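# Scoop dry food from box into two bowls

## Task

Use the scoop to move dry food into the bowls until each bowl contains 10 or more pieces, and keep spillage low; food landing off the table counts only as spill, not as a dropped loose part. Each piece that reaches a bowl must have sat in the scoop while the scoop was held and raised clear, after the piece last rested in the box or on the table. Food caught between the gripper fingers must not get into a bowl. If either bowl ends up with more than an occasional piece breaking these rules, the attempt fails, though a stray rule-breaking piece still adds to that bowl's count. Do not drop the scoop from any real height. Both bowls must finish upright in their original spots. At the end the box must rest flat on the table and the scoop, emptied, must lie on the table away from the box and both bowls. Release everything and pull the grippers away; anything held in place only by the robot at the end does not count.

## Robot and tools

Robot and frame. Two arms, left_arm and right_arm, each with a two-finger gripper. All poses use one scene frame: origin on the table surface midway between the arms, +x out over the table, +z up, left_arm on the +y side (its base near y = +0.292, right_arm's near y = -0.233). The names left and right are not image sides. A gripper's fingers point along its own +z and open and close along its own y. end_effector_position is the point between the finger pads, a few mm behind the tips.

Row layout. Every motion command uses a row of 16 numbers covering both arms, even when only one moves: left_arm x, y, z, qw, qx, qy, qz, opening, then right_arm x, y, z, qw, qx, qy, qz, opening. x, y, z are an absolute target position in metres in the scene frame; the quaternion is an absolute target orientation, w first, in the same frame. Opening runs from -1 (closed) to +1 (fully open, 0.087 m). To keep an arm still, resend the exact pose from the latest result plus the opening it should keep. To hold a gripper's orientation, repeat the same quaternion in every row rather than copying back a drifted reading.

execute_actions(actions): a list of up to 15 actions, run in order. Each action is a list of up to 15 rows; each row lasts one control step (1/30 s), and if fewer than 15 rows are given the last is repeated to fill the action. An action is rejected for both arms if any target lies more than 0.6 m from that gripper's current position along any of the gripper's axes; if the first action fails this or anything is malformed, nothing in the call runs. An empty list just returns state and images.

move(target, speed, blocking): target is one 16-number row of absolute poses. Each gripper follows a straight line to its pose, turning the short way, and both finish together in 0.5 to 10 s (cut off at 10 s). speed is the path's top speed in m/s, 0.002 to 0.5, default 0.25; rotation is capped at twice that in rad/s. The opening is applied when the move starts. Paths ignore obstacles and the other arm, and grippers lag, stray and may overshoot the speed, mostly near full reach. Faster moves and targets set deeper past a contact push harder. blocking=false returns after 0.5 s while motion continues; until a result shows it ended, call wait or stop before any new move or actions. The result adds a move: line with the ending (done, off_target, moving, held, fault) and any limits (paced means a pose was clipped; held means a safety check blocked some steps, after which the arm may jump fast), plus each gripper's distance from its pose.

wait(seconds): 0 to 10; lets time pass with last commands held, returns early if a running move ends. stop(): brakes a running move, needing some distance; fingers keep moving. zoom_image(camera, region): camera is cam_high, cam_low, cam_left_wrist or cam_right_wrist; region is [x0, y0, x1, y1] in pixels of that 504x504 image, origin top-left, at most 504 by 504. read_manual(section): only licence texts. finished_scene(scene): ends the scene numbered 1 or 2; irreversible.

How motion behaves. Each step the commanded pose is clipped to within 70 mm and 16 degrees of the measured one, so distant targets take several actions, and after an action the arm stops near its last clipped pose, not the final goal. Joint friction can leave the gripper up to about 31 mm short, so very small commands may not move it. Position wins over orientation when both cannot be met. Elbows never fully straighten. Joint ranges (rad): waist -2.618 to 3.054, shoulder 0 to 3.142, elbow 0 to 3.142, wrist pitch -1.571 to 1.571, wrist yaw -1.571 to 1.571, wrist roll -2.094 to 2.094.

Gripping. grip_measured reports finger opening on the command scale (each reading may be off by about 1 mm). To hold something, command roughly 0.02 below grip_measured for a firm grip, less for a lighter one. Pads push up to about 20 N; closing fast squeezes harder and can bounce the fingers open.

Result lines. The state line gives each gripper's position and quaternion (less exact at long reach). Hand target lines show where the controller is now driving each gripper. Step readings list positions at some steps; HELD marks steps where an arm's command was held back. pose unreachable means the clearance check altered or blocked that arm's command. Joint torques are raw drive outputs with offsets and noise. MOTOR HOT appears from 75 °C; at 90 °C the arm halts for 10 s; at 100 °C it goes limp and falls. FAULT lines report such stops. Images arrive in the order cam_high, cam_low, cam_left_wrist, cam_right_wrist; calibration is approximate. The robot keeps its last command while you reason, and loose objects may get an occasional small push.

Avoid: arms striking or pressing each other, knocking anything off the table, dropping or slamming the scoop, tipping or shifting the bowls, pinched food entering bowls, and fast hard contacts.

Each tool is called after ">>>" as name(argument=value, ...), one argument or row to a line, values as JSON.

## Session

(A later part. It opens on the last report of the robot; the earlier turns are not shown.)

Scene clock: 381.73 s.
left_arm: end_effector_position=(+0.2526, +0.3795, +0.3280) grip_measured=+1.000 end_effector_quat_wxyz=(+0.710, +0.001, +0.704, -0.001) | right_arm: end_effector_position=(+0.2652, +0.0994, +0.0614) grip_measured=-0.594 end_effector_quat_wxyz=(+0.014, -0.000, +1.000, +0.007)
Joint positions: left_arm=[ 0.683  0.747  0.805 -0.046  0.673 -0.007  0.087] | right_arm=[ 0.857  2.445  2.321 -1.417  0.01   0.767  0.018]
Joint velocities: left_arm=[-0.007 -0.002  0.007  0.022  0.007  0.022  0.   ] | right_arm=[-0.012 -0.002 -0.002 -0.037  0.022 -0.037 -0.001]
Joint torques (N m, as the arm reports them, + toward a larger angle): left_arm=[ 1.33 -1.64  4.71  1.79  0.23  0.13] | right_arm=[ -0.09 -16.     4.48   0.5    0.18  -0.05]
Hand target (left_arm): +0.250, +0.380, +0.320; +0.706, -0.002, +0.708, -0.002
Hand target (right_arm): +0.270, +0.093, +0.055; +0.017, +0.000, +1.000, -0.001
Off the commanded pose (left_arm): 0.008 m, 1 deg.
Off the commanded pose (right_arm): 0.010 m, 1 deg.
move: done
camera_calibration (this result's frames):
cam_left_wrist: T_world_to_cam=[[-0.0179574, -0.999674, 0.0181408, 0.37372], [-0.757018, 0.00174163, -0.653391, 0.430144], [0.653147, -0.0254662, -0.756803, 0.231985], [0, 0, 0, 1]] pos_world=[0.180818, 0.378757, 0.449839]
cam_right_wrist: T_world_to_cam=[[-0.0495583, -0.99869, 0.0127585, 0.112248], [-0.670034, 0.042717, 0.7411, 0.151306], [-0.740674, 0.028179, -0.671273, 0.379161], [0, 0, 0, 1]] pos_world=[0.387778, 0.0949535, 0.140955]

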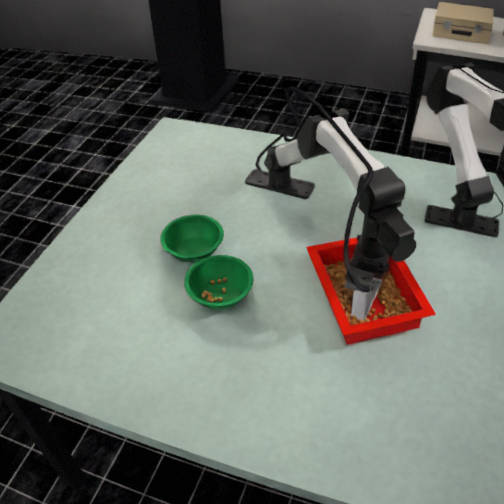

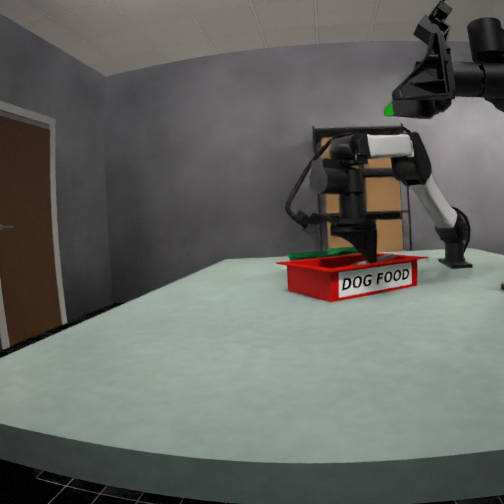

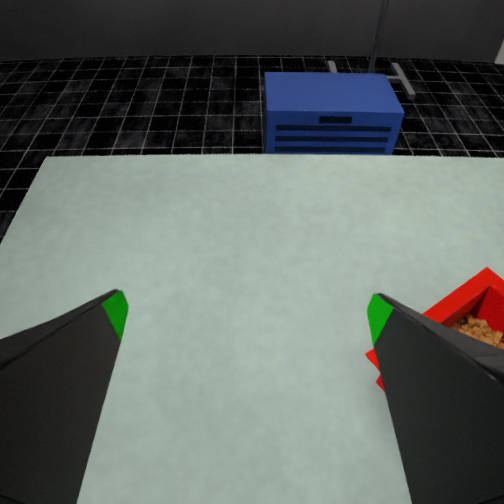

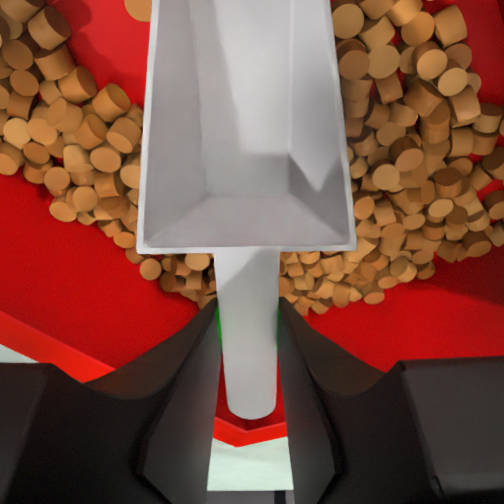

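>>> move(
  target=[0.25,0.38,0.32,0.706,-0.002,0.708,-0.002,1, 0.292,0.092,0.05,0.04,0.0,0.9992,0.0,-0.68],
  speed=0.025,
)

>>> zoom_image(
  camera="cam_high",
  region=[300,240,420,360],
)

Scene clock: 391.93 s.
left_arm: end_effector_position=(+0.2526, +0.3795, +0.3280) grip_measured=+1.000 end_effector_quat_wxyz=(+0.710, +0.001, +0.704, -0.001) | right_arm: end_effector_position=(+0.2821, +0.0941, +0.0541) grip_measured=-0.594 end_effector_quat_wxyz=(+0.033, -0.001, +0.999, +0.001)
Joint positions: left_arm=[ 0.683  0.747  0.805 -0.046  0.673 -0.007  0.087] | right_arm=[ 0.837  2.467  2.336 -1.391  0.043  0.744  0.018]
Joint velocities: left_arm=[ 0.002 -0.017 -0.002 -0.037 -0.066 -0.007  0.   ] | right_arm=[-0.002  0.002  0.032 -0.051  0.022  0.066 -0.001]
Joint torques (N m, as the arm reports them, + toward a larger angle): left_arm=[ 1.24 -1.49  4.85  1.77  0.22  0.2 ] | right_arm=[ -0.16 -14.35   8.07   0.52   0.2   -0.09]
Hand target (left_arm): +0.250, +0.380, +0.320; +0.706, -0.002, +0.708, -0.002
Hand target (right_arm): +0.292, +0.092, +0.050; +0.040, +0.000, +0.999, -0.000
Off the commanded pose (left_arm): 0.008 m, 1 deg.
Off the commanded pose (right_arm): 0.011 m, 1 deg.
move: off_target (right_arm)
camera_calibration (this result's frames):
cam_left_wrist: T_world_to_cam=[[-0.0179574, -0.999674, 0.0181408, 0.37372], [-0.757018, 0.00174163, -0.653391, 0.430144], [0.653147, -0.0254662, -0.756803, 0.231985], [0, 0, 0, 1]] pos_world=[0.180818, 0.378757, 0.449839]
cam_right_wrist: T_world_to_cam=[[-0.0480644, -0.998603, 0.0219358, 0.106984], [-0.696977, 0.0492614, 0.7154, 0.176597], [-0.715481, 0.0190965, -0.698371, 0.382158], [0, 0, 0, 1]] pos_world=[0.401654, 0.0908375, 0.138204]

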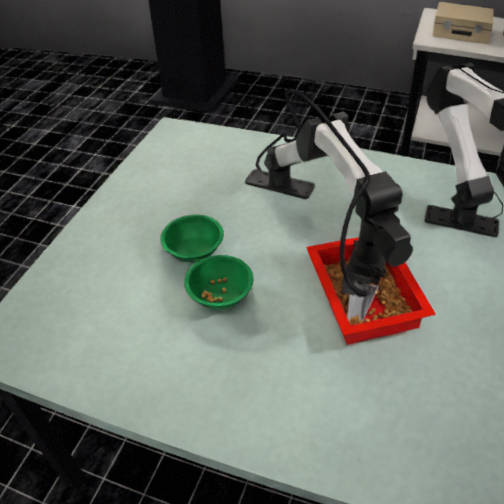

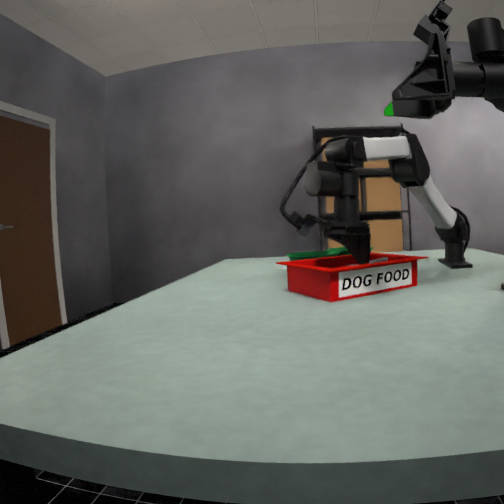

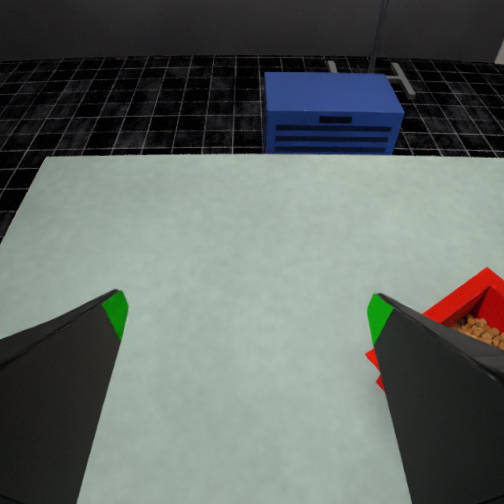

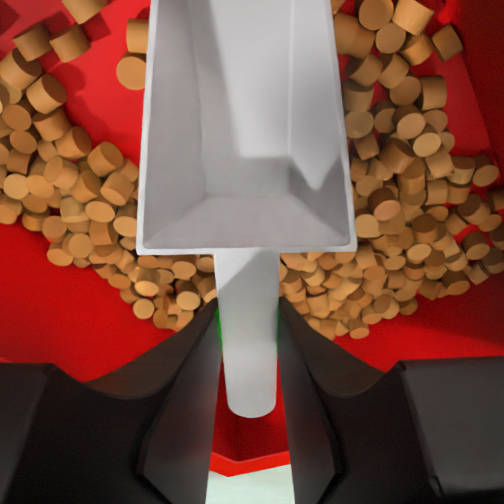

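Region (300, 240, 420, 360) of cam_high's 504x504 image, scaled by 4.200, with more detail than that image has.

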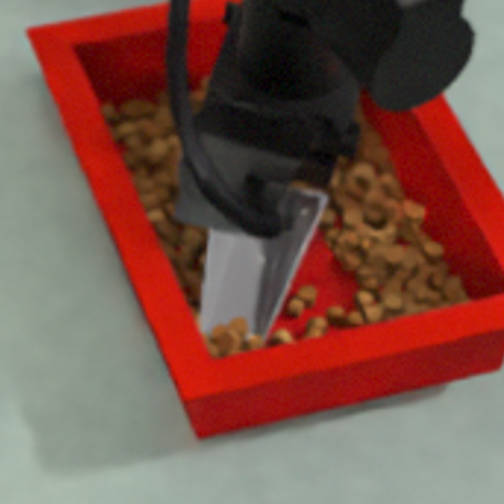

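Food is entering. Push a little further.

>>> move(
  target=[0.25,0.38,0.32,0.706,-0.002,0.708,-0.002,1, 0.312,0.092,0.044,0.06,0.0,0.9982,0.0,-0.68],
  speed=0.025,
)

>>> zoom_image(
  camera="cam_high",
  region=[300,240,420,360],
)

Scene clock: 400.17 s.
left_arm: end_effector_position=(+0.2526, +0.3795, +0.3280) grip_measured=+1.000 end_effector_quat_wxyz=(+0.710, +0.001, +0.704, -0.001) | right_arm: end_effector_position=(+0.2996, +0.0971, +0.0497) grip_measured=-0.594 end_effector_quat_wxyz=(+0.051, -0.005, +0.999, +0.005)
Joint positions: left_arm=[ 0.683  0.747  0.805 -0.046  0.673 -0.007  0.087] | right_arm=[ 0.825  2.515  2.41  -1.383  0.06   0.723  0.018]
Joint velocities: left_arm=[-0.012  0.002  0.012 -0.022  0.022 -0.007  0.   ] | right_arm=[-0.002  0.012  0.002  0.007  0.022 -0.007 -0.   ]
Joint torques (N m, as the arm reports them, + toward a larger angle): left_arm=[ 1.5  -1.46  4.8   1.78  0.2   0.13] | right_arm=[ -0.42 -14.62   8.09   0.58   0.29  -0.05]
Hand target (left_arm): +0.250, +0.380, +0.320; +0.706, -0.002, +0.708, -0.002
Hand target (right_arm): +0.312, +0.092, +0.044; +0.060, -0.000, +0.998, +0.000
Off the commanded pose (left_arm): 0.008 m, 1 deg.
Off the commanded pose (right_arm): 0.015 m, 1 deg.
move: off_target (right_arm)
camera_calibration (this result's frames):
cam_left_wrist: T_world_to_cam=[[-0.0179574, -0.999674, 0.0181408, 0.37372], [-0.757018, 0.00174163, -0.653391, 0.430144], [0.653147, -0.0254662, -0.756803, 0.231985], [0, 0, 0, 1]] pos_world=[0.180818, 0.378757, 0.449839]
cam_right_wrist: T_world_to_cam=[[-0.041912, -0.999043, 0.0125164, 0.109595], [-0.722879, 0.0389694, 0.689875, 0.201836], [-0.689702, 0.0198662, -0.723821, 0.38501], [0, 0, 0, 1]] pos_world=[0.416039, 0.0939763, 0.138065]

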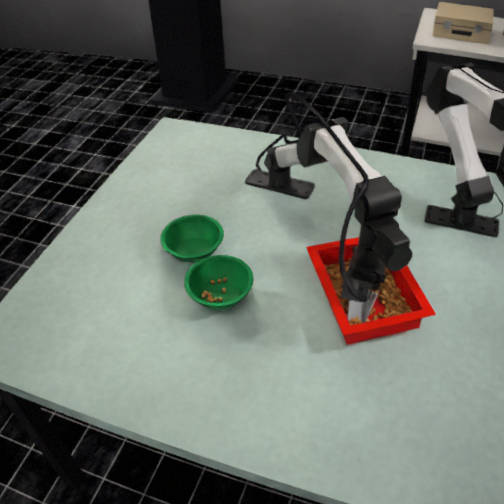

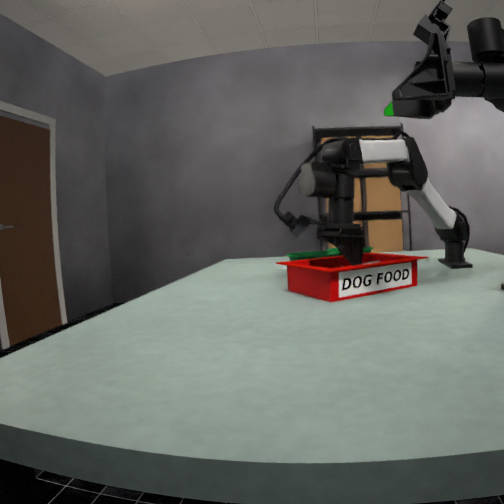

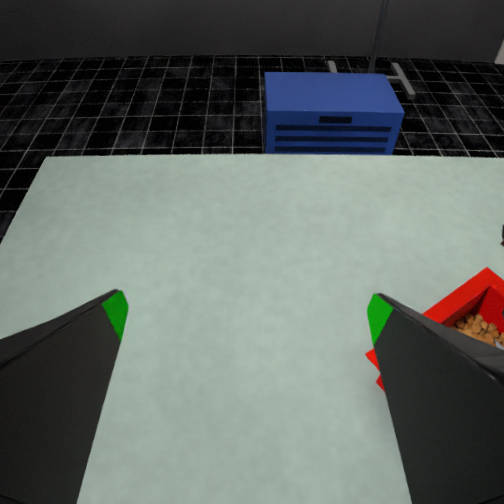

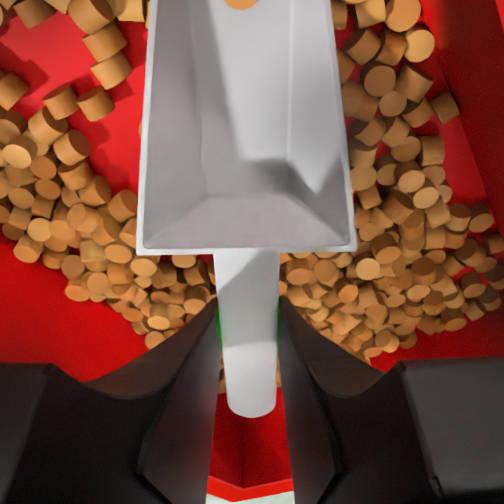

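Region (300, 240, 420, 360) of cam_high's 504x504 image, scaled by 4.200, with more detail than that image has.

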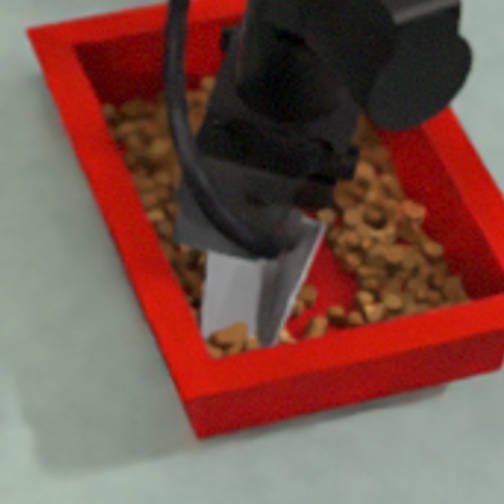

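>>> move(
  target=[0.25,0.38,0.32,0.706,-0.002,0.708,-0.002,1, 0.328,0.092,0.04,0.075,0.0,0.9972,0.0,-0.68],
  speed=0.025,
)

>>> zoom_image(
  camera="cam_high",
  region=[300,240,420,360],
)

Scene clock: 409.23 s.
left_arm: end_effector_position=(+0.2526, +0.3795, +0.3280) grip_measured=+1.000 end_effector_quat_wxyz=(+0.710, +0.001, +0.704, -0.001) | right_arm: end_effector_position=(+0.3183, +0.0972, +0.0453) grip_measured=-0.594 end_effector_quat_wxyz=(+0.070, -0.003, +0.998, +0.005)
Joint positions: left_arm=[ 0.683  0.747  0.805 -0.046  0.673 -0.007  0.087] | right_arm=[ 0.808  2.567  2.492 -1.383  0.083  0.709  0.018]
Joint velocities: left_arm=[-0.012  0.007 -0.002 -0.051 -0.022 -0.007  0.   ] | right_arm=[-0.002  0.002  0.022 -0.051  0.022  0.051  0.001]
Joint torques (N m, as the arm reports them, + toward a larger angle): left_arm=[ 1.46 -1.57  4.65  1.77  0.23  0.19] | right_arm=[ -0.3  -14.98   8.16   0.6    0.25  -0.09]
Hand target (left_arm): +0.250, +0.380, +0.320; +0.706, -0.002, +0.708, -0.002
Hand target (right_arm): +0.328, +0.092, +0.040; +0.075, +0.000, +0.997, +0.000
Off the commanded pose (left_arm): 0.008 m, 1 deg.
Off the commanded pose (right_arm): 0.012 m, 1 deg.
move: off_target (right_arm)
camera_calibration (this result's frames):
cam_left_wrist: T_world_to_cam=[[-0.0179574, -0.999674, 0.0181408, 0.37372], [-0.757018, 0.00174163, -0.653391, 0.430144], [0.653147, -0.0254662, -0.756803, 0.231985], [0, 0, 0, 1]] pos_world=[0.180818, 0.378757, 0.449839]
cam_right_wrist: T_world_to_cam=[[-0.046607, -0.998862, 0.0101152, 0.112037], [-0.74825, 0.0416184, 0.66211, 0.22752], [-0.661778, 0.0232903, -0.749338, 0.386671], [0, 0, 0, 1]] pos_world=[0.431354, 0.0934351, 0.137971]

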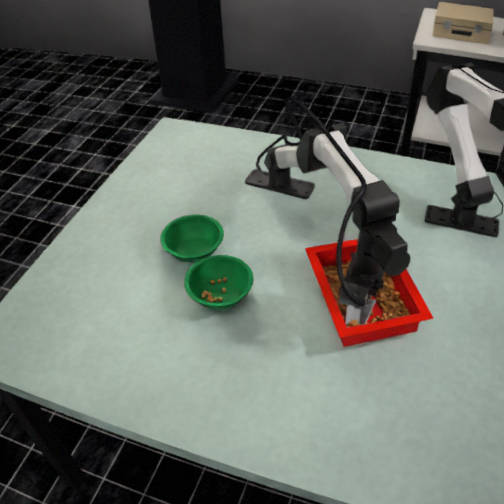

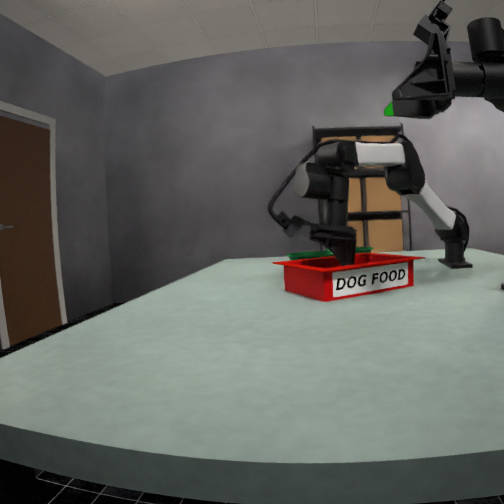

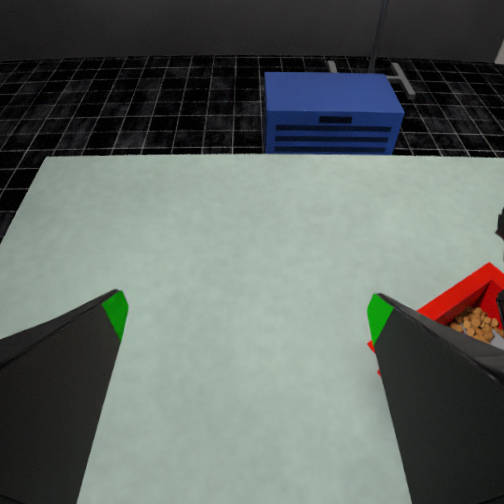

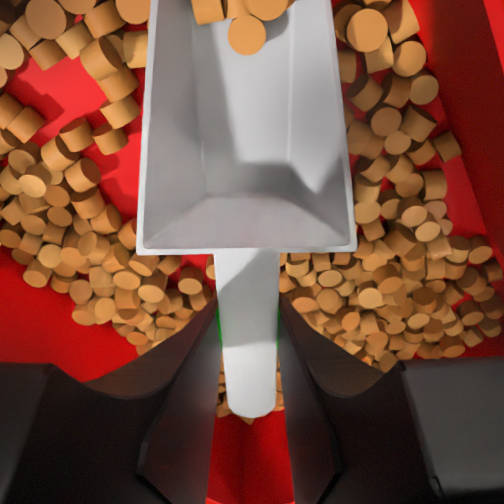

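Region (300, 240, 420, 360) of cam_high's 504x504 image, scaled by 4.200, with more detail than that image has.

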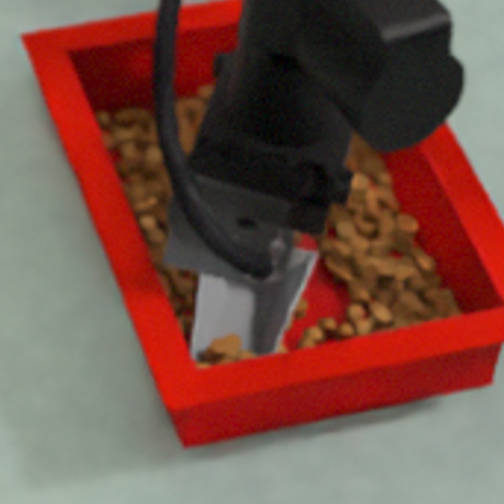

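Box starting to move; rotate up.

>>> move(
  target=[0.25,0.38,0.32,0.706,-0.002,0.708,-0.002,1, 0.315,0.097,0.058,0.342,0.0,0.9397,0.0,-0.68],
  speed=0.1,
)

>>> move(
  target=[0.25,0.38,0.32,0.706,-0.002,0.708,-0.002,1, 0.29,0.09,0.14,0.40,0.0,0.9165,0.0,-0.68],
  speed=0.08,
)

Scene clock: 428.13 s.
left_arm: end_effector_position=(+0.2526, +0.3795, +0.3280) grip_measured=+1.000 end_effector_quat_wxyz=(+0.710, +0.001, +0.704, -0.001) | right_arm: end_effector_position=(+0.3134, +0.0933, +0.0470) grip_measured=-0.594 end_effector_quat_wxyz=(+0.323, -0.003, +0.946, -0.010)
Joint positions: left_arm=[ 0.683  0.747  0.805 -0.046  0.673 -0.007  0.087] | right_arm=[ 0.958  2.109  1.62  -0.632  0.498  0.746  0.018]
Joint velocities: left_arm=[-0.002  0.007  0.002 -0.037 -0.037 -0.037  0.   ] | right_arm=[ 0.007  0.012 -0.022 -0.007 -0.066 -0.022  0.   ]
Joint torques (N m, as the arm reports them, + toward a larger angle): left_arm=[ 1.35 -1.4   4.53  1.75  0.2   0.01] | right_arm=[  1.59 -16.74   5.2    1.27   0.5    0.03]
Hand target (left_arm): +0.250, +0.380, +0.320; +0.706, -0.002, +0.708, -0.002
Hand target (right_arm): +0.314, +0.096, +0.058; +0.341, +0.001, +0.940, -0.001
Off the commanded pose (left_arm): 0.008 m, 1 deg.
Off the commanded pose (right_arm): 0.012 m, 3 deg.
move: off_target (right_arm)
camera_calibration (this result's frames):
cam_left_wrist: T_world_to_cam=[[-0.0179574, -0.999674, 0.0181408, 0.37372], [-0.757018, 0.00174163, -0.653391, 0.430144], [0.653147, -0.0254662, -0.756803, 0.231985], [0, 0, 0, 1]] pos_world=[0.180818, 0.378757, 0.449839]
cam_right_wrist: T_world_to_cam=[[-0.0565303, -0.998324, 0.0123662, 0.110861], [-0.977511, 0.0578637, 0.20279, 0.314727], [-0.203166, -0.000624256, -0.979144, 0.254112], [0, 0, 0, 1]] pos_world=[0.365543, 0.0926228, 0.183618]

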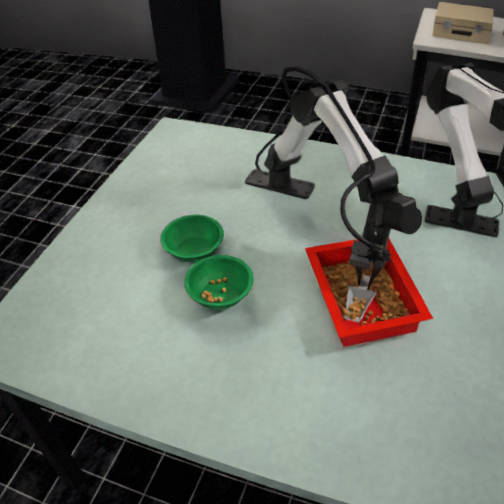

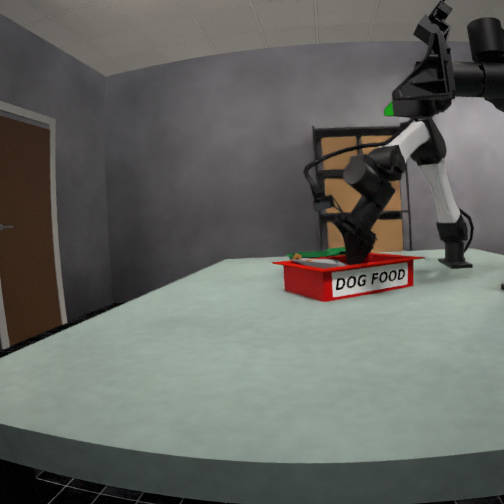

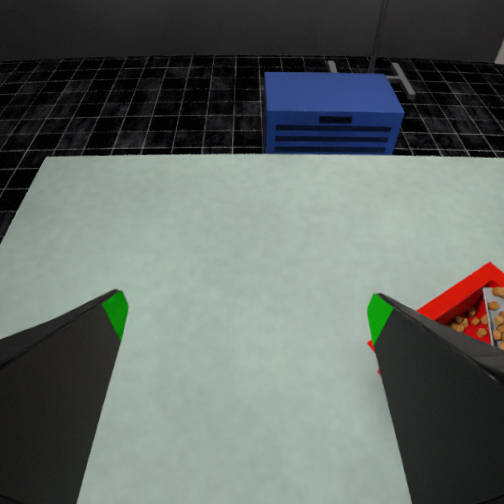

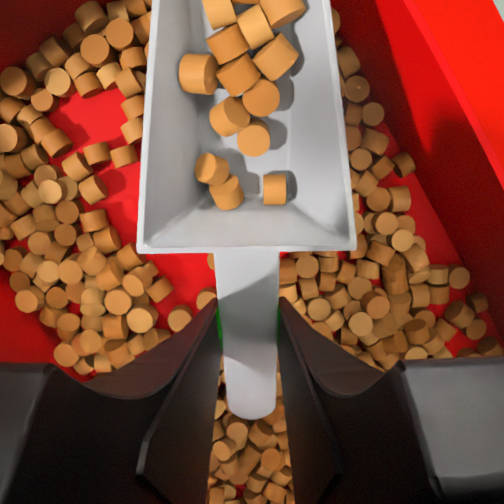

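Scene clock: 429.73 s.
left_arm: end_effector_position=(+0.2526, +0.3795, +0.3280) grip_measured=+1.000 end_effector_quat_wxyz=(+0.710, +0.001, +0.704, -0.001) | right_arm: end_effector_position=(+0.2919, +0.0899, +0.1290) grip_measured=-0.594 end_effector_quat_wxyz=(+0.387, -0.006, +0.922, -0.005)
Joint positions: left_arm=[ 0.683  0.747  0.805 -0.046  0.673 -0.007  0.087] | right_arm=[ 1.032  1.924  1.62  -0.73   0.619  0.753  0.018]
Joint velocities: left_arm=[-0.012 -0.007 -0.002 -0.007  0.066 -0.007  0.   ] | right_arm=[-0.002 -0.002  0.002  0.037  0.007 -0.037 -0.   ]
Joint torques (N m, as the arm reports them, + toward a larger angle): left_arm=[ 1.48 -1.53  4.55  1.74  0.19  0.12] | right_arm=[  1.55 -14.58   6.56   1.22   0.55   0.1 ]
Hand target (left_arm): +0.250, +0.380, +0.320; +0.706, -0.002, +0.708, -0.002
Hand target (right_arm): +0.290, +0.090, +0.140; +0.400, +0.000, +0.917, -0.000
Off the commanded pose (left_arm): 0.008 m, 1 deg.
Off the commanded pose (right_arm): 0.011 m, 2 deg.
move: off_target (right_arm)
camera_calibration (this result's frames):
cam_left_wrist: T_world_to_cam=[[-0.0179574, -0.999674, 0.0181408, 0.37372], [-0.757018, 0.00174163, -0.653391, 0.430144], [0.653147, -0.0254662, -0.756803, 0.231985], [0, 0, 0, 1]] pos_world=[0.180818, 0.378757, 0.449839]
cam_right_wrist: T_world_to_cam=[[-0.045968, -0.99894, -0.00229645, 0.104124], [-0.996687, 0.0457097, 0.0672756, 0.301474], [-0.0670994, 0.00538137, -0.997732, 0.292155], [0, 0, 0, 1]] pos_world=[0.324865, 0.0886617, 0.27145]

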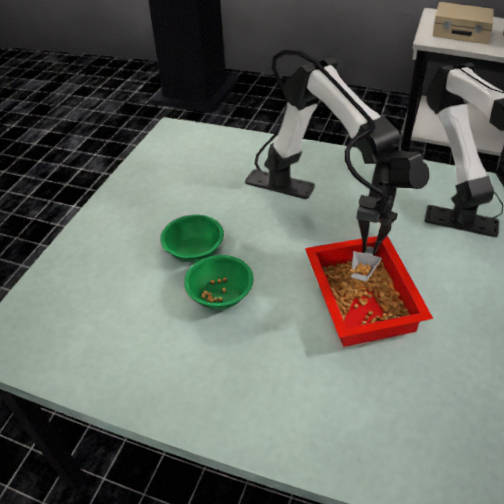

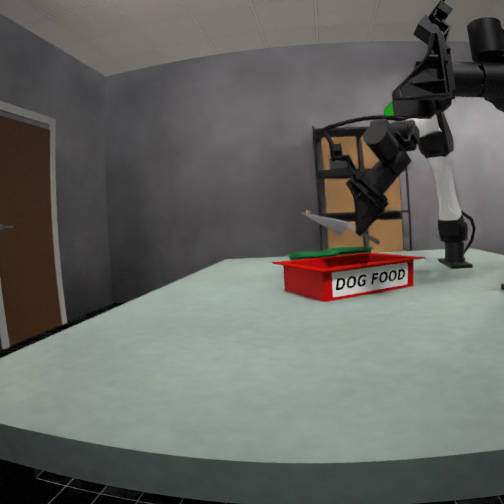

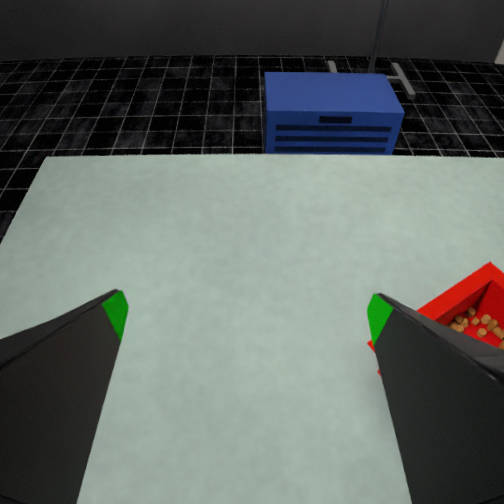

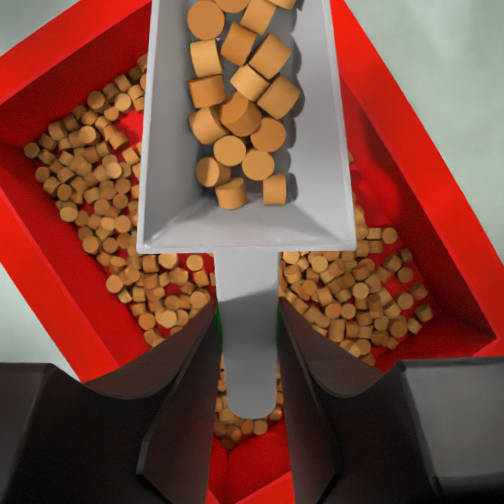

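>>> move(
  target=[0.25,0.38,0.32,0.706,-0.002,0.708,-0.002,1, 0.27,0.09,0.15,0.47,0.0,0.8827,0.0,-0.68],
  speed=0.1,
)

>>> move(
  target=[0.25,0.38,0.32,0.706,-0.002,0.708,-0.002,1, 0.16,-0.307,0.135,0.431,0.1638,0.8838,-0.0799,-0.68],
  speed=0.2,
)

>>> move(
  target=[0.25,0.38,0.32,0.706,-0.002,0.708,-0.002,1, 0.16,-0.307,0.135,0.2128,0.1779,0.96,-0.0394,-0.68],
  speed=0.15,
)

Scene clock: 448.80 s.
left_arm: end_effector_position=(+0.2526, +0.3795, +0.3280) grip_measured=+1.000 end_effector_quat_wxyz=(+0.710, +0.001, +0.704, -0.001) | right_arm: end_effector_position=(+0.2704, +0.0887, +0.1397) grip_measured=-0.594 end_effector_quat_wxyz=(+0.453, -0.010, +0.891, -0.012)
Joint positions: left_arm=[ 0.683  0.747  0.805 -0.046  0.673 -0.007  0.087] | right_arm=[ 1.124  1.823  1.458 -0.606  0.777  0.761  0.018]
Joint velocities: left_arm=[ 0.007 -0.007 -0.017 -0.051 -0.037 -0.007  0.   ] | right_arm=[-0.007 -0.012 -0.017 -0.007 -0.066 -0.022  0.001]
Joint torques (N m, as the arm reports them, + toward a larger angle): left_arm=[ 1.39 -1.73  4.66  1.75  0.24  0.1 ] | right_arm=[  1.44 -13.94   5.44   1.45   0.63   0.07]
Hand target (left_arm): +0.250, +0.380, +0.320; +0.706, -0.002, +0.708, -0.002
Hand target (right_arm): +0.270, +0.089, +0.150; +0.469, +0.001, +0.883, -0.001
Off the commanded pose (left_arm): 0.008 m, 1 deg.
Off the commanded pose (right_arm): 0.010 m, 3 deg.
move: off_target (right_arm)
camera_calibration (this result's frames):
cam_left_wrist: T_world_to_cam=[[-0.0179574, -0.999674, 0.0181408, 0.37372], [-0.757018, 0.00174163, -0.653391, 0.430144], [0.653147, -0.0254662, -0.756803, 0.231985], [0, 0, 0, 1]] pos_world=[0.180818, 0.378757, 0.449839]
cam_right_wrist: T_world_to_cam=[[-0.0443083, -0.999001, 0.00579296, 0.100347], [-0.995929, 0.0437149, -0.0788278, 0.299822], [0.0784959, -0.0092621, -0.996871, 0.263224], [0, 0, 0, 1]] pos_world=[0.282386, 0.0895776, 0.285454]

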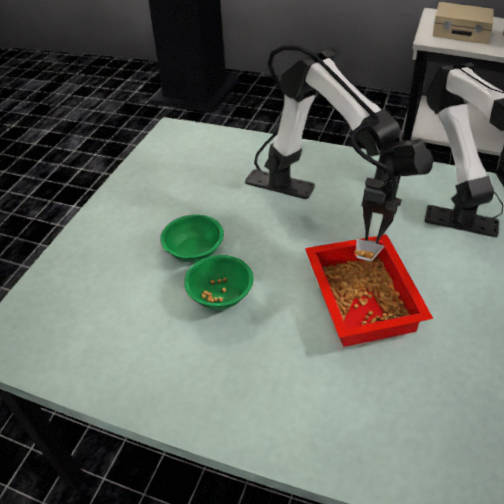

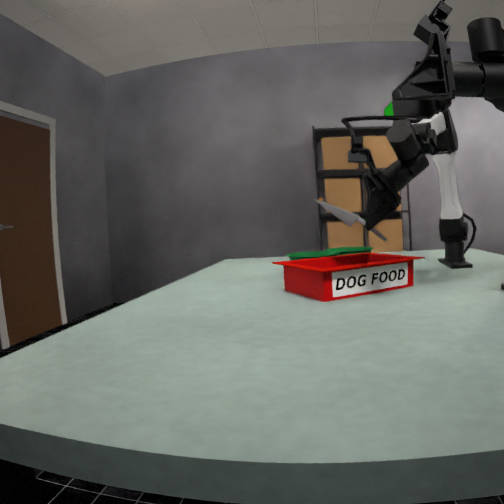

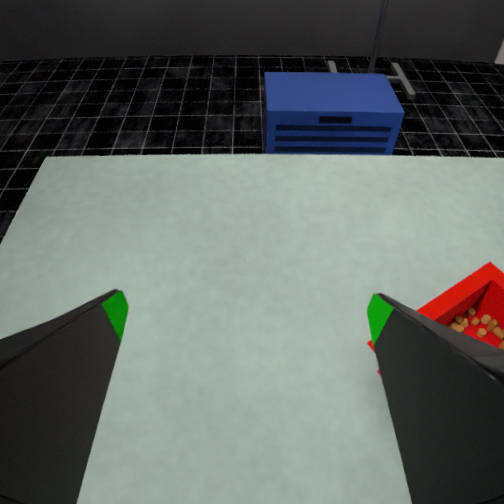

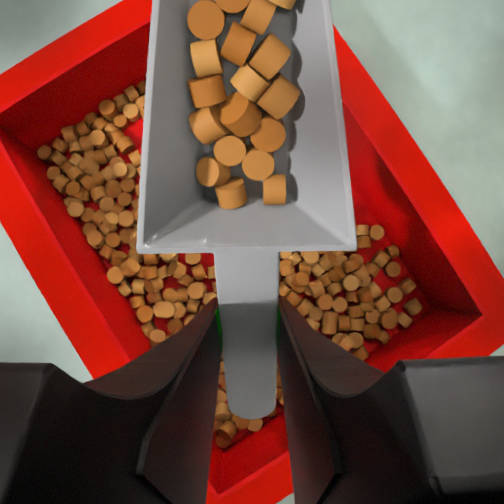

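Scene clock: 451.70 s.
left_arm: end_effector_position=(+0.2526, +0.3795, +0.3280) grip_measured=+1.000 end_effector_quat_wxyz=(+0.710, +0.001, +0.704, -0.001) | right_arm: end_effector_position=(+0.1654, -0.3079, +0.1336) grip_measured=-0.594 end_effector_quat_wxyz=(+0.422, +0.166, +0.887, -0.083)
Joint positions: left_arm=[ 0.683  0.747  0.805 -0.046  0.673 -0.007  0.087] | right_arm=[-0.225  0.621  0.605 -0.665  0.051  0.031  0.018]
Joint velocities: left_arm=[ 0.017  0.017 -0.002  0.037 -0.066 -0.066  0.   ] | right_arm=[-0.007  0.002 -0.002 -0.037 -0.051 -0.037 -0.001]
Joint torques (N m, as the arm reports them, + toward a larger angle): left_arm=[ 1.25 -1.49  4.73  1.78  0.18  0.15] | right_arm=[-0.08 -0.63  6.22  1.88 -0.13 -0.09]
Hand target (left_arm): +0.250, +0.380, +0.320; +0.706, -0.002, +0.708, -0.002
Hand target (right_arm): +0.167, -0.309, +0.134; +0.431, +0.162, +0.883, -0.084
Off the commanded pose (left_arm): 0.008 m, 1 deg.
Off the commanded pose (right_arm): 0.006 m, 1 deg.
move: done
camera_calibration (this result's frames):
cam_left_wrist: T_world_to_cam=[[-0.0179574, -0.999674, 0.0181408, 0.37372], [-0.757018, 0.00174163, -0.653391, 0.430144], [0.653147, -0.0254662, -0.756803, 0.231985], [0, 0, 0, 1]] pos_world=[0.180818, 0.378757, 0.449839]
cam_right_wrist: T_world_to_cam=[[-0.413193, -0.910546, -0.0133085, -0.209583], [-0.910154, 0.413406, -0.0267527, 0.304786], [0.0298614, 0.00105876, -0.999553, 0.273277], [0, 0, 0, 1]] pos_world=[0.182644, -0.317125, 0.278519]

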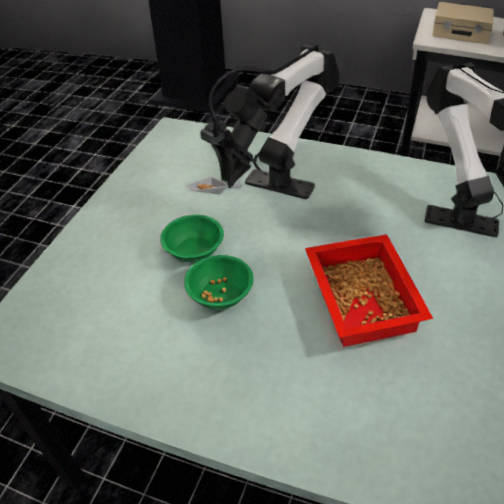

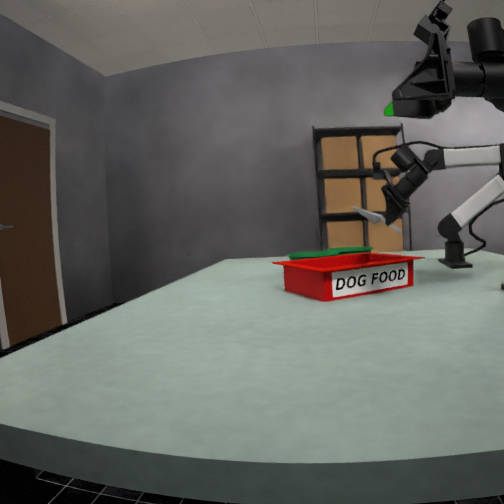

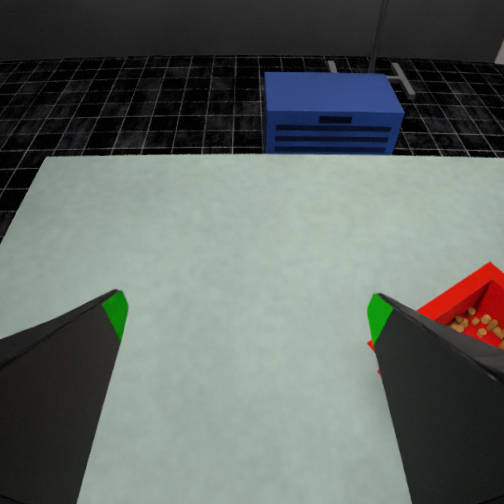

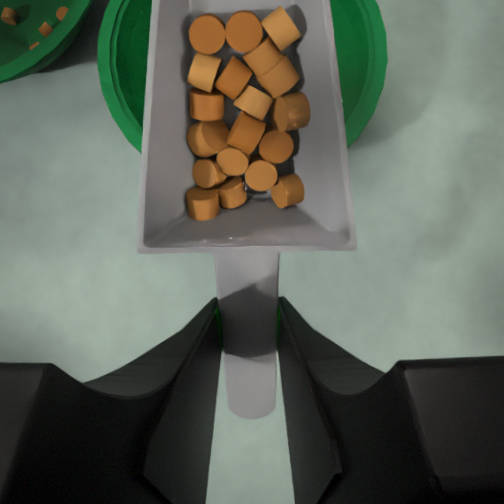

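Scene clock: 453.73 s.
left_arm: end_effector_position=(+0.2526, +0.3795, +0.3280) grip_measured=+1.000 end_effector_quat_wxyz=(+0.710, +0.001, +0.704, -0.001) | right_arm: end_effector_position=(+0.1535, -0.3038, +0.1275) grip_measured=-0.594 end_effector_quat_wxyz=(+0.205, +0.178, +0.962, -0.041)
Joint positions: left_arm=[ 0.683  0.747  0.805 -0.046  0.673 -0.007  0.087] | right_arm=[-0.253  1.063  0.935 -1.022  0.015  0.02   0.018]
Joint velocities: left_arm=[-0.007 -0.012  0.012 -0.022  0.022 -0.139  0.   ] | right_arm=[-0.002 -0.012  0.012  0.066  0.051  0.022 -0.001]
Joint torques (N m, as the arm reports them, + toward a larger angle): left_arm=[ 1.26 -1.36  4.81  1.75  0.21  0.1 ] | right_arm=[-0.03 -1.62  9.47  1.11 -0.15 -0.04]
Hand target (left_arm): +0.250, +0.380, +0.320; +0.706, -0.002, +0.708, -0.002
Hand target (right_arm): +0.160, -0.307, +0.135; +0.213, +0.177, +0.960, -0.039
Off the commanded pose (left_arm): 0.008 m, 1 deg.
Off the commanded pose (right_arm): 0.010 m, 1 deg.
move: done
camera_calibration (this result's frames):
cam_left_wrist: T_world_to_cam=[[-0.0179574, -0.999674, 0.0181408, 0.37372], [-0.757018, 0.00174163, -0.653391, 0.430144], [0.653147, -0.0254662, -0.756803, 0.231985], [0, 0, 0, 1]] pos_world=[0.180818, 0.378757, 0.449839]
cam_right_wrist: T_world_to_cam=[[-0.410723, -0.911702, 0.0102929, -0.214685], [-0.822211, 0.375239, 0.427978, 0.208979], [-0.394051, 0.167318, -0.90373, 0.370861], [0, 0, 0, 1]] pos_world=[0.229787, -0.336197, 0.24793]

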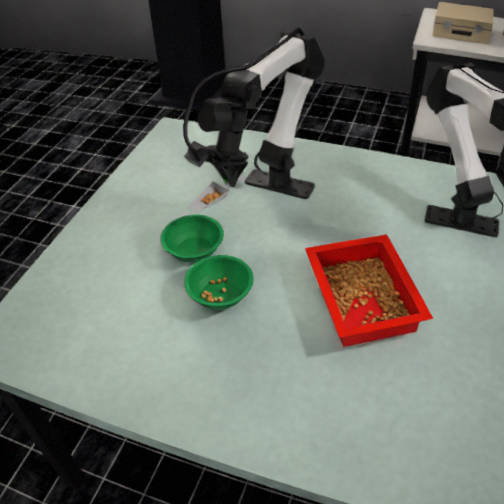

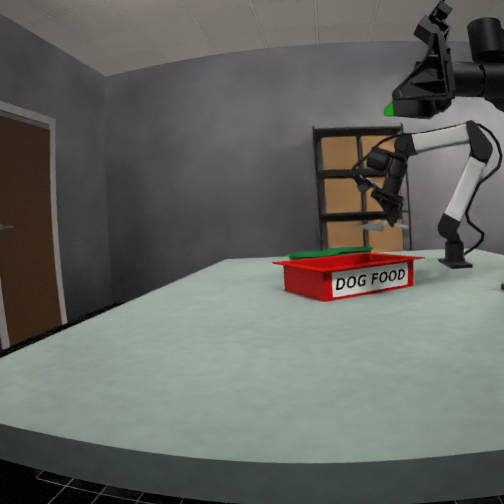

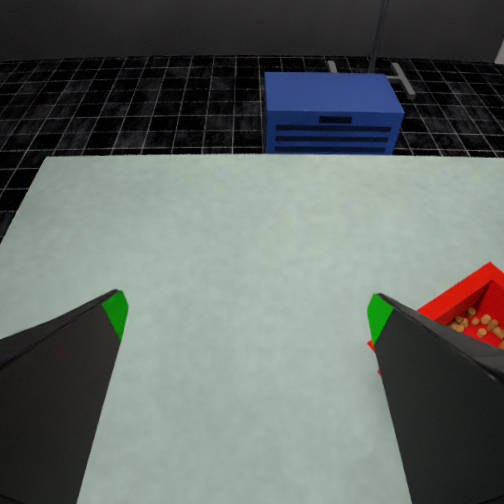

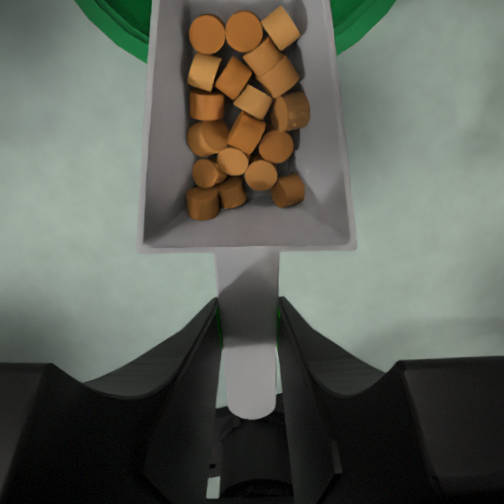

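>>> move(
  target=[0.25,0.38,0.32,0.706,-0.002,0.708,-0.002,1, 0.187,-0.316,0.138,0.2128,0.1779,0.96,-0.0394,-0.68],
  speed=0.08,
)

>>> move(
  target=[0.25,0.38,0.32,0.706,-0.002,0.708,-0.002,1, 0.187,-0.316,0.138,-0.1028,0.1812,0.9779,0.019,-0.68],
  speed=0.1,
)

Scene clock: 474.30 s.
left_arm: end_effector_position=(+0.2526, +0.3795, +0.3280) grip_measured=+1.000 end_effector_quat_wxyz=(+0.710, +0.001, +0.704, -0.001) | right_arm: end_effector_position=(+0.1746, -0.3114, +0.1304) grip_measured=-0.594 end_effector_quat_wxyz=(+0.194, +0.178, +0.964, -0.039)
Joint positions: left_arm=[ 0.683  0.747  0.805 -0.046  0.673 -0.007  0.087] | right_arm=[-0.253  1.177  1.013 -1.008  0.015  0.02   0.018]
Joint velocities: left_arm=[ 0.002  0.012  0.007 -0.022 -0.007  0.022  0.   ] | right_arm=[-0.012 -0.007 -0.007  0.022  0.007 -0.022 -0.001]
Joint torques (N m, as the arm reports them, + toward a larger angle): left_arm=[ 1.23 -1.39  4.62  1.76  0.19  0.11] | right_arm=[ 0.48 -2.57  9.36  1.26 -0.06  0.02]
Hand target (left_arm): +0.250, +0.380, +0.320; +0.706, -0.002, +0.708, -0.002
Hand target (right_arm): +0.187, -0.315, +0.138; +0.213, +0.178, +0.960, -0.040
Off the commanded pose (left_arm): 0.008 m, 1 deg.
Off the commanded pose (right_arm): 0.015 m, 2 deg.
move: off_target (right_arm)
camera_calibration (this result's frames):
cam_left_wrist: T_world_to_cam=[[-0.0179574, -0.999674, 0.0181408, 0.37372], [-0.757018, 0.00174163, -0.653391, 0.430144], [0.653147, -0.0254662, -0.756803, 0.231985], [0, 0, 0, 1]] pos_world=[0.180818, 0.378757, 0.449839]
cam_right_wrist: T_world_to_cam=[[-0.410177, -0.911925, 0.0121624, -0.213324], [-0.813512, 0.371875, 0.447109, 0.222933], [-0.412253, 0.1735, -0.894397, 0.386986], [0, 0, 0, 1]] pos_world=[0.253394, -0.34458, 0.249039]

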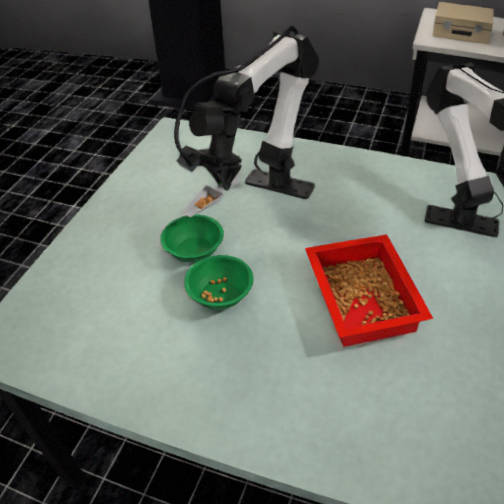

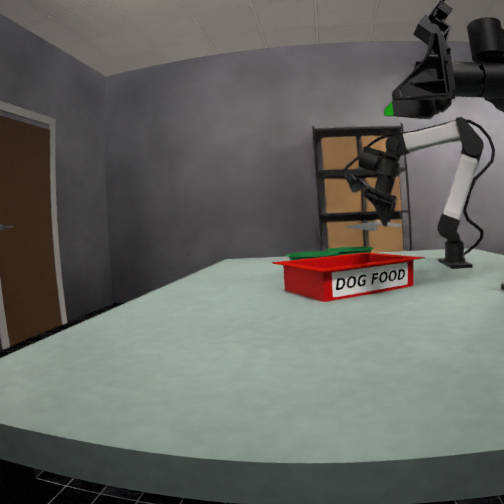

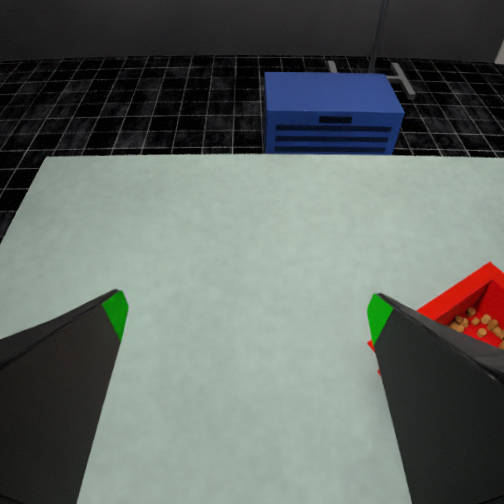

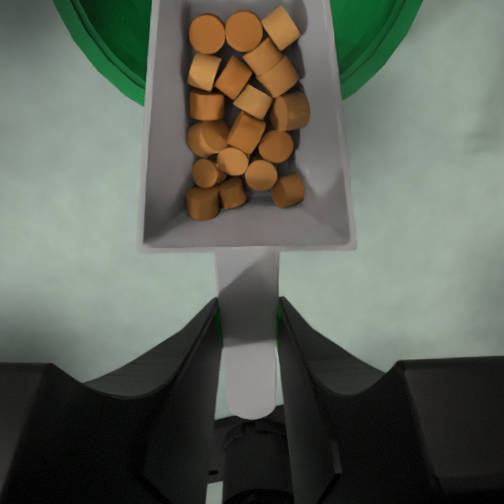

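Scene clock: 477.80 s.
left_arm: end_effector_position=(+0.2526, +0.3795, +0.3280) grip_measured=+1.000 end_effector_quat_wxyz=(+0.710, +0.001, +0.704, -0.001) | right_arm: end_effector_position=(+0.1843, -0.3133, +0.1338) grip_measured=-0.594 end_effector_quat_wxyz=(-0.104, +0.179, +0.978, +0.014)
Joint positions: left_arm=[ 0.683  0.747  0.805 -0.046  0.673 -0.007  0.087] | right_arm=[-0.253  1.795  1.549 -1.534  0.007  0.02   0.018]
Joint velocities: left_arm=[-0.007 -0.002  0.007  0.007 -0.007 -0.007  0.   ] | right_arm=[ 0.002  0.002 -0.007 -0.022  0.022  0.007  0.   ]
Joint torques (N m, as the arm reports them, + toward a larger angle): left_arm=[ 1.38 -1.57  4.72  1.77  0.19  0.1 ] | right_arm=[-0.18 -8.57  8.23 -0.13 -0.16 -0.07]
Hand target (left_arm): +0.250, +0.380, +0.320; +0.706, -0.002, +0.708, -0.002
Hand target (right_arm): +0.187, -0.316, +0.138; -0.102, +0.181, +0.978, +0.020
Off the commanded pose (left_arm): 0.008 m, 1 deg.
Off the commanded pose (right_arm): 0.006 m, 1 deg.
move: done
camera_calibration (this result's frames):
cam_left_wrist: T_world_to_cam=[[-0.0179574, -0.999674, 0.0181408, 0.37372], [-0.757018, 0.00174163, -0.653391, 0.430144], [0.653147, -0.0254662, -0.756803, 0.231985], [0, 0, 0, 1]] pos_world=[0.180818, 0.378757, 0.449839]
cam_right_wrist: T_world_to_cam=[[-0.391835, -0.918804, 0.0475885, -0.221391], [-0.424158, 0.226303, 0.876856, 0.055136], [-0.816428, 0.323398, -0.478392, 0.460118], [0, 0, 0, 1]] pos_world=[0.312291, -0.364694, 0.182306]

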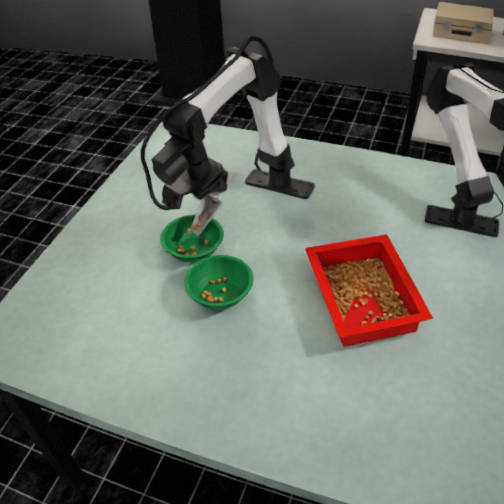

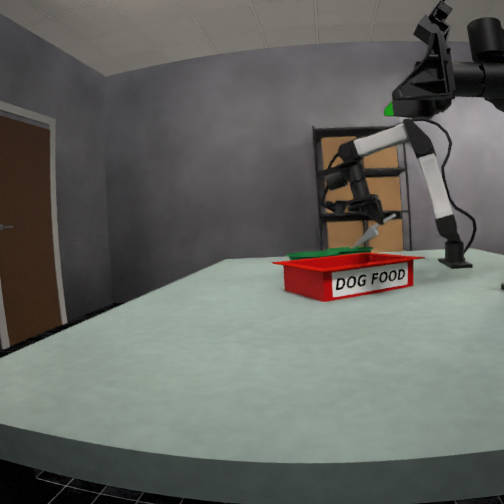

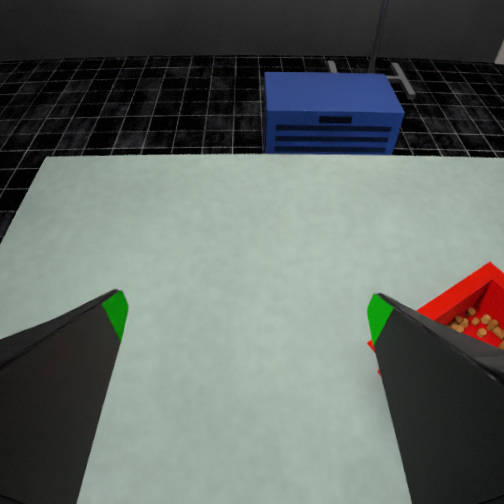

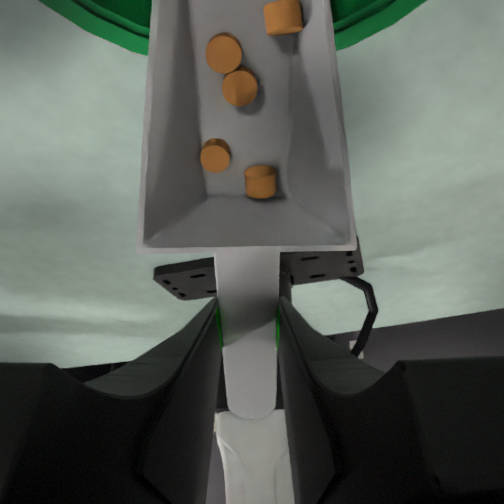

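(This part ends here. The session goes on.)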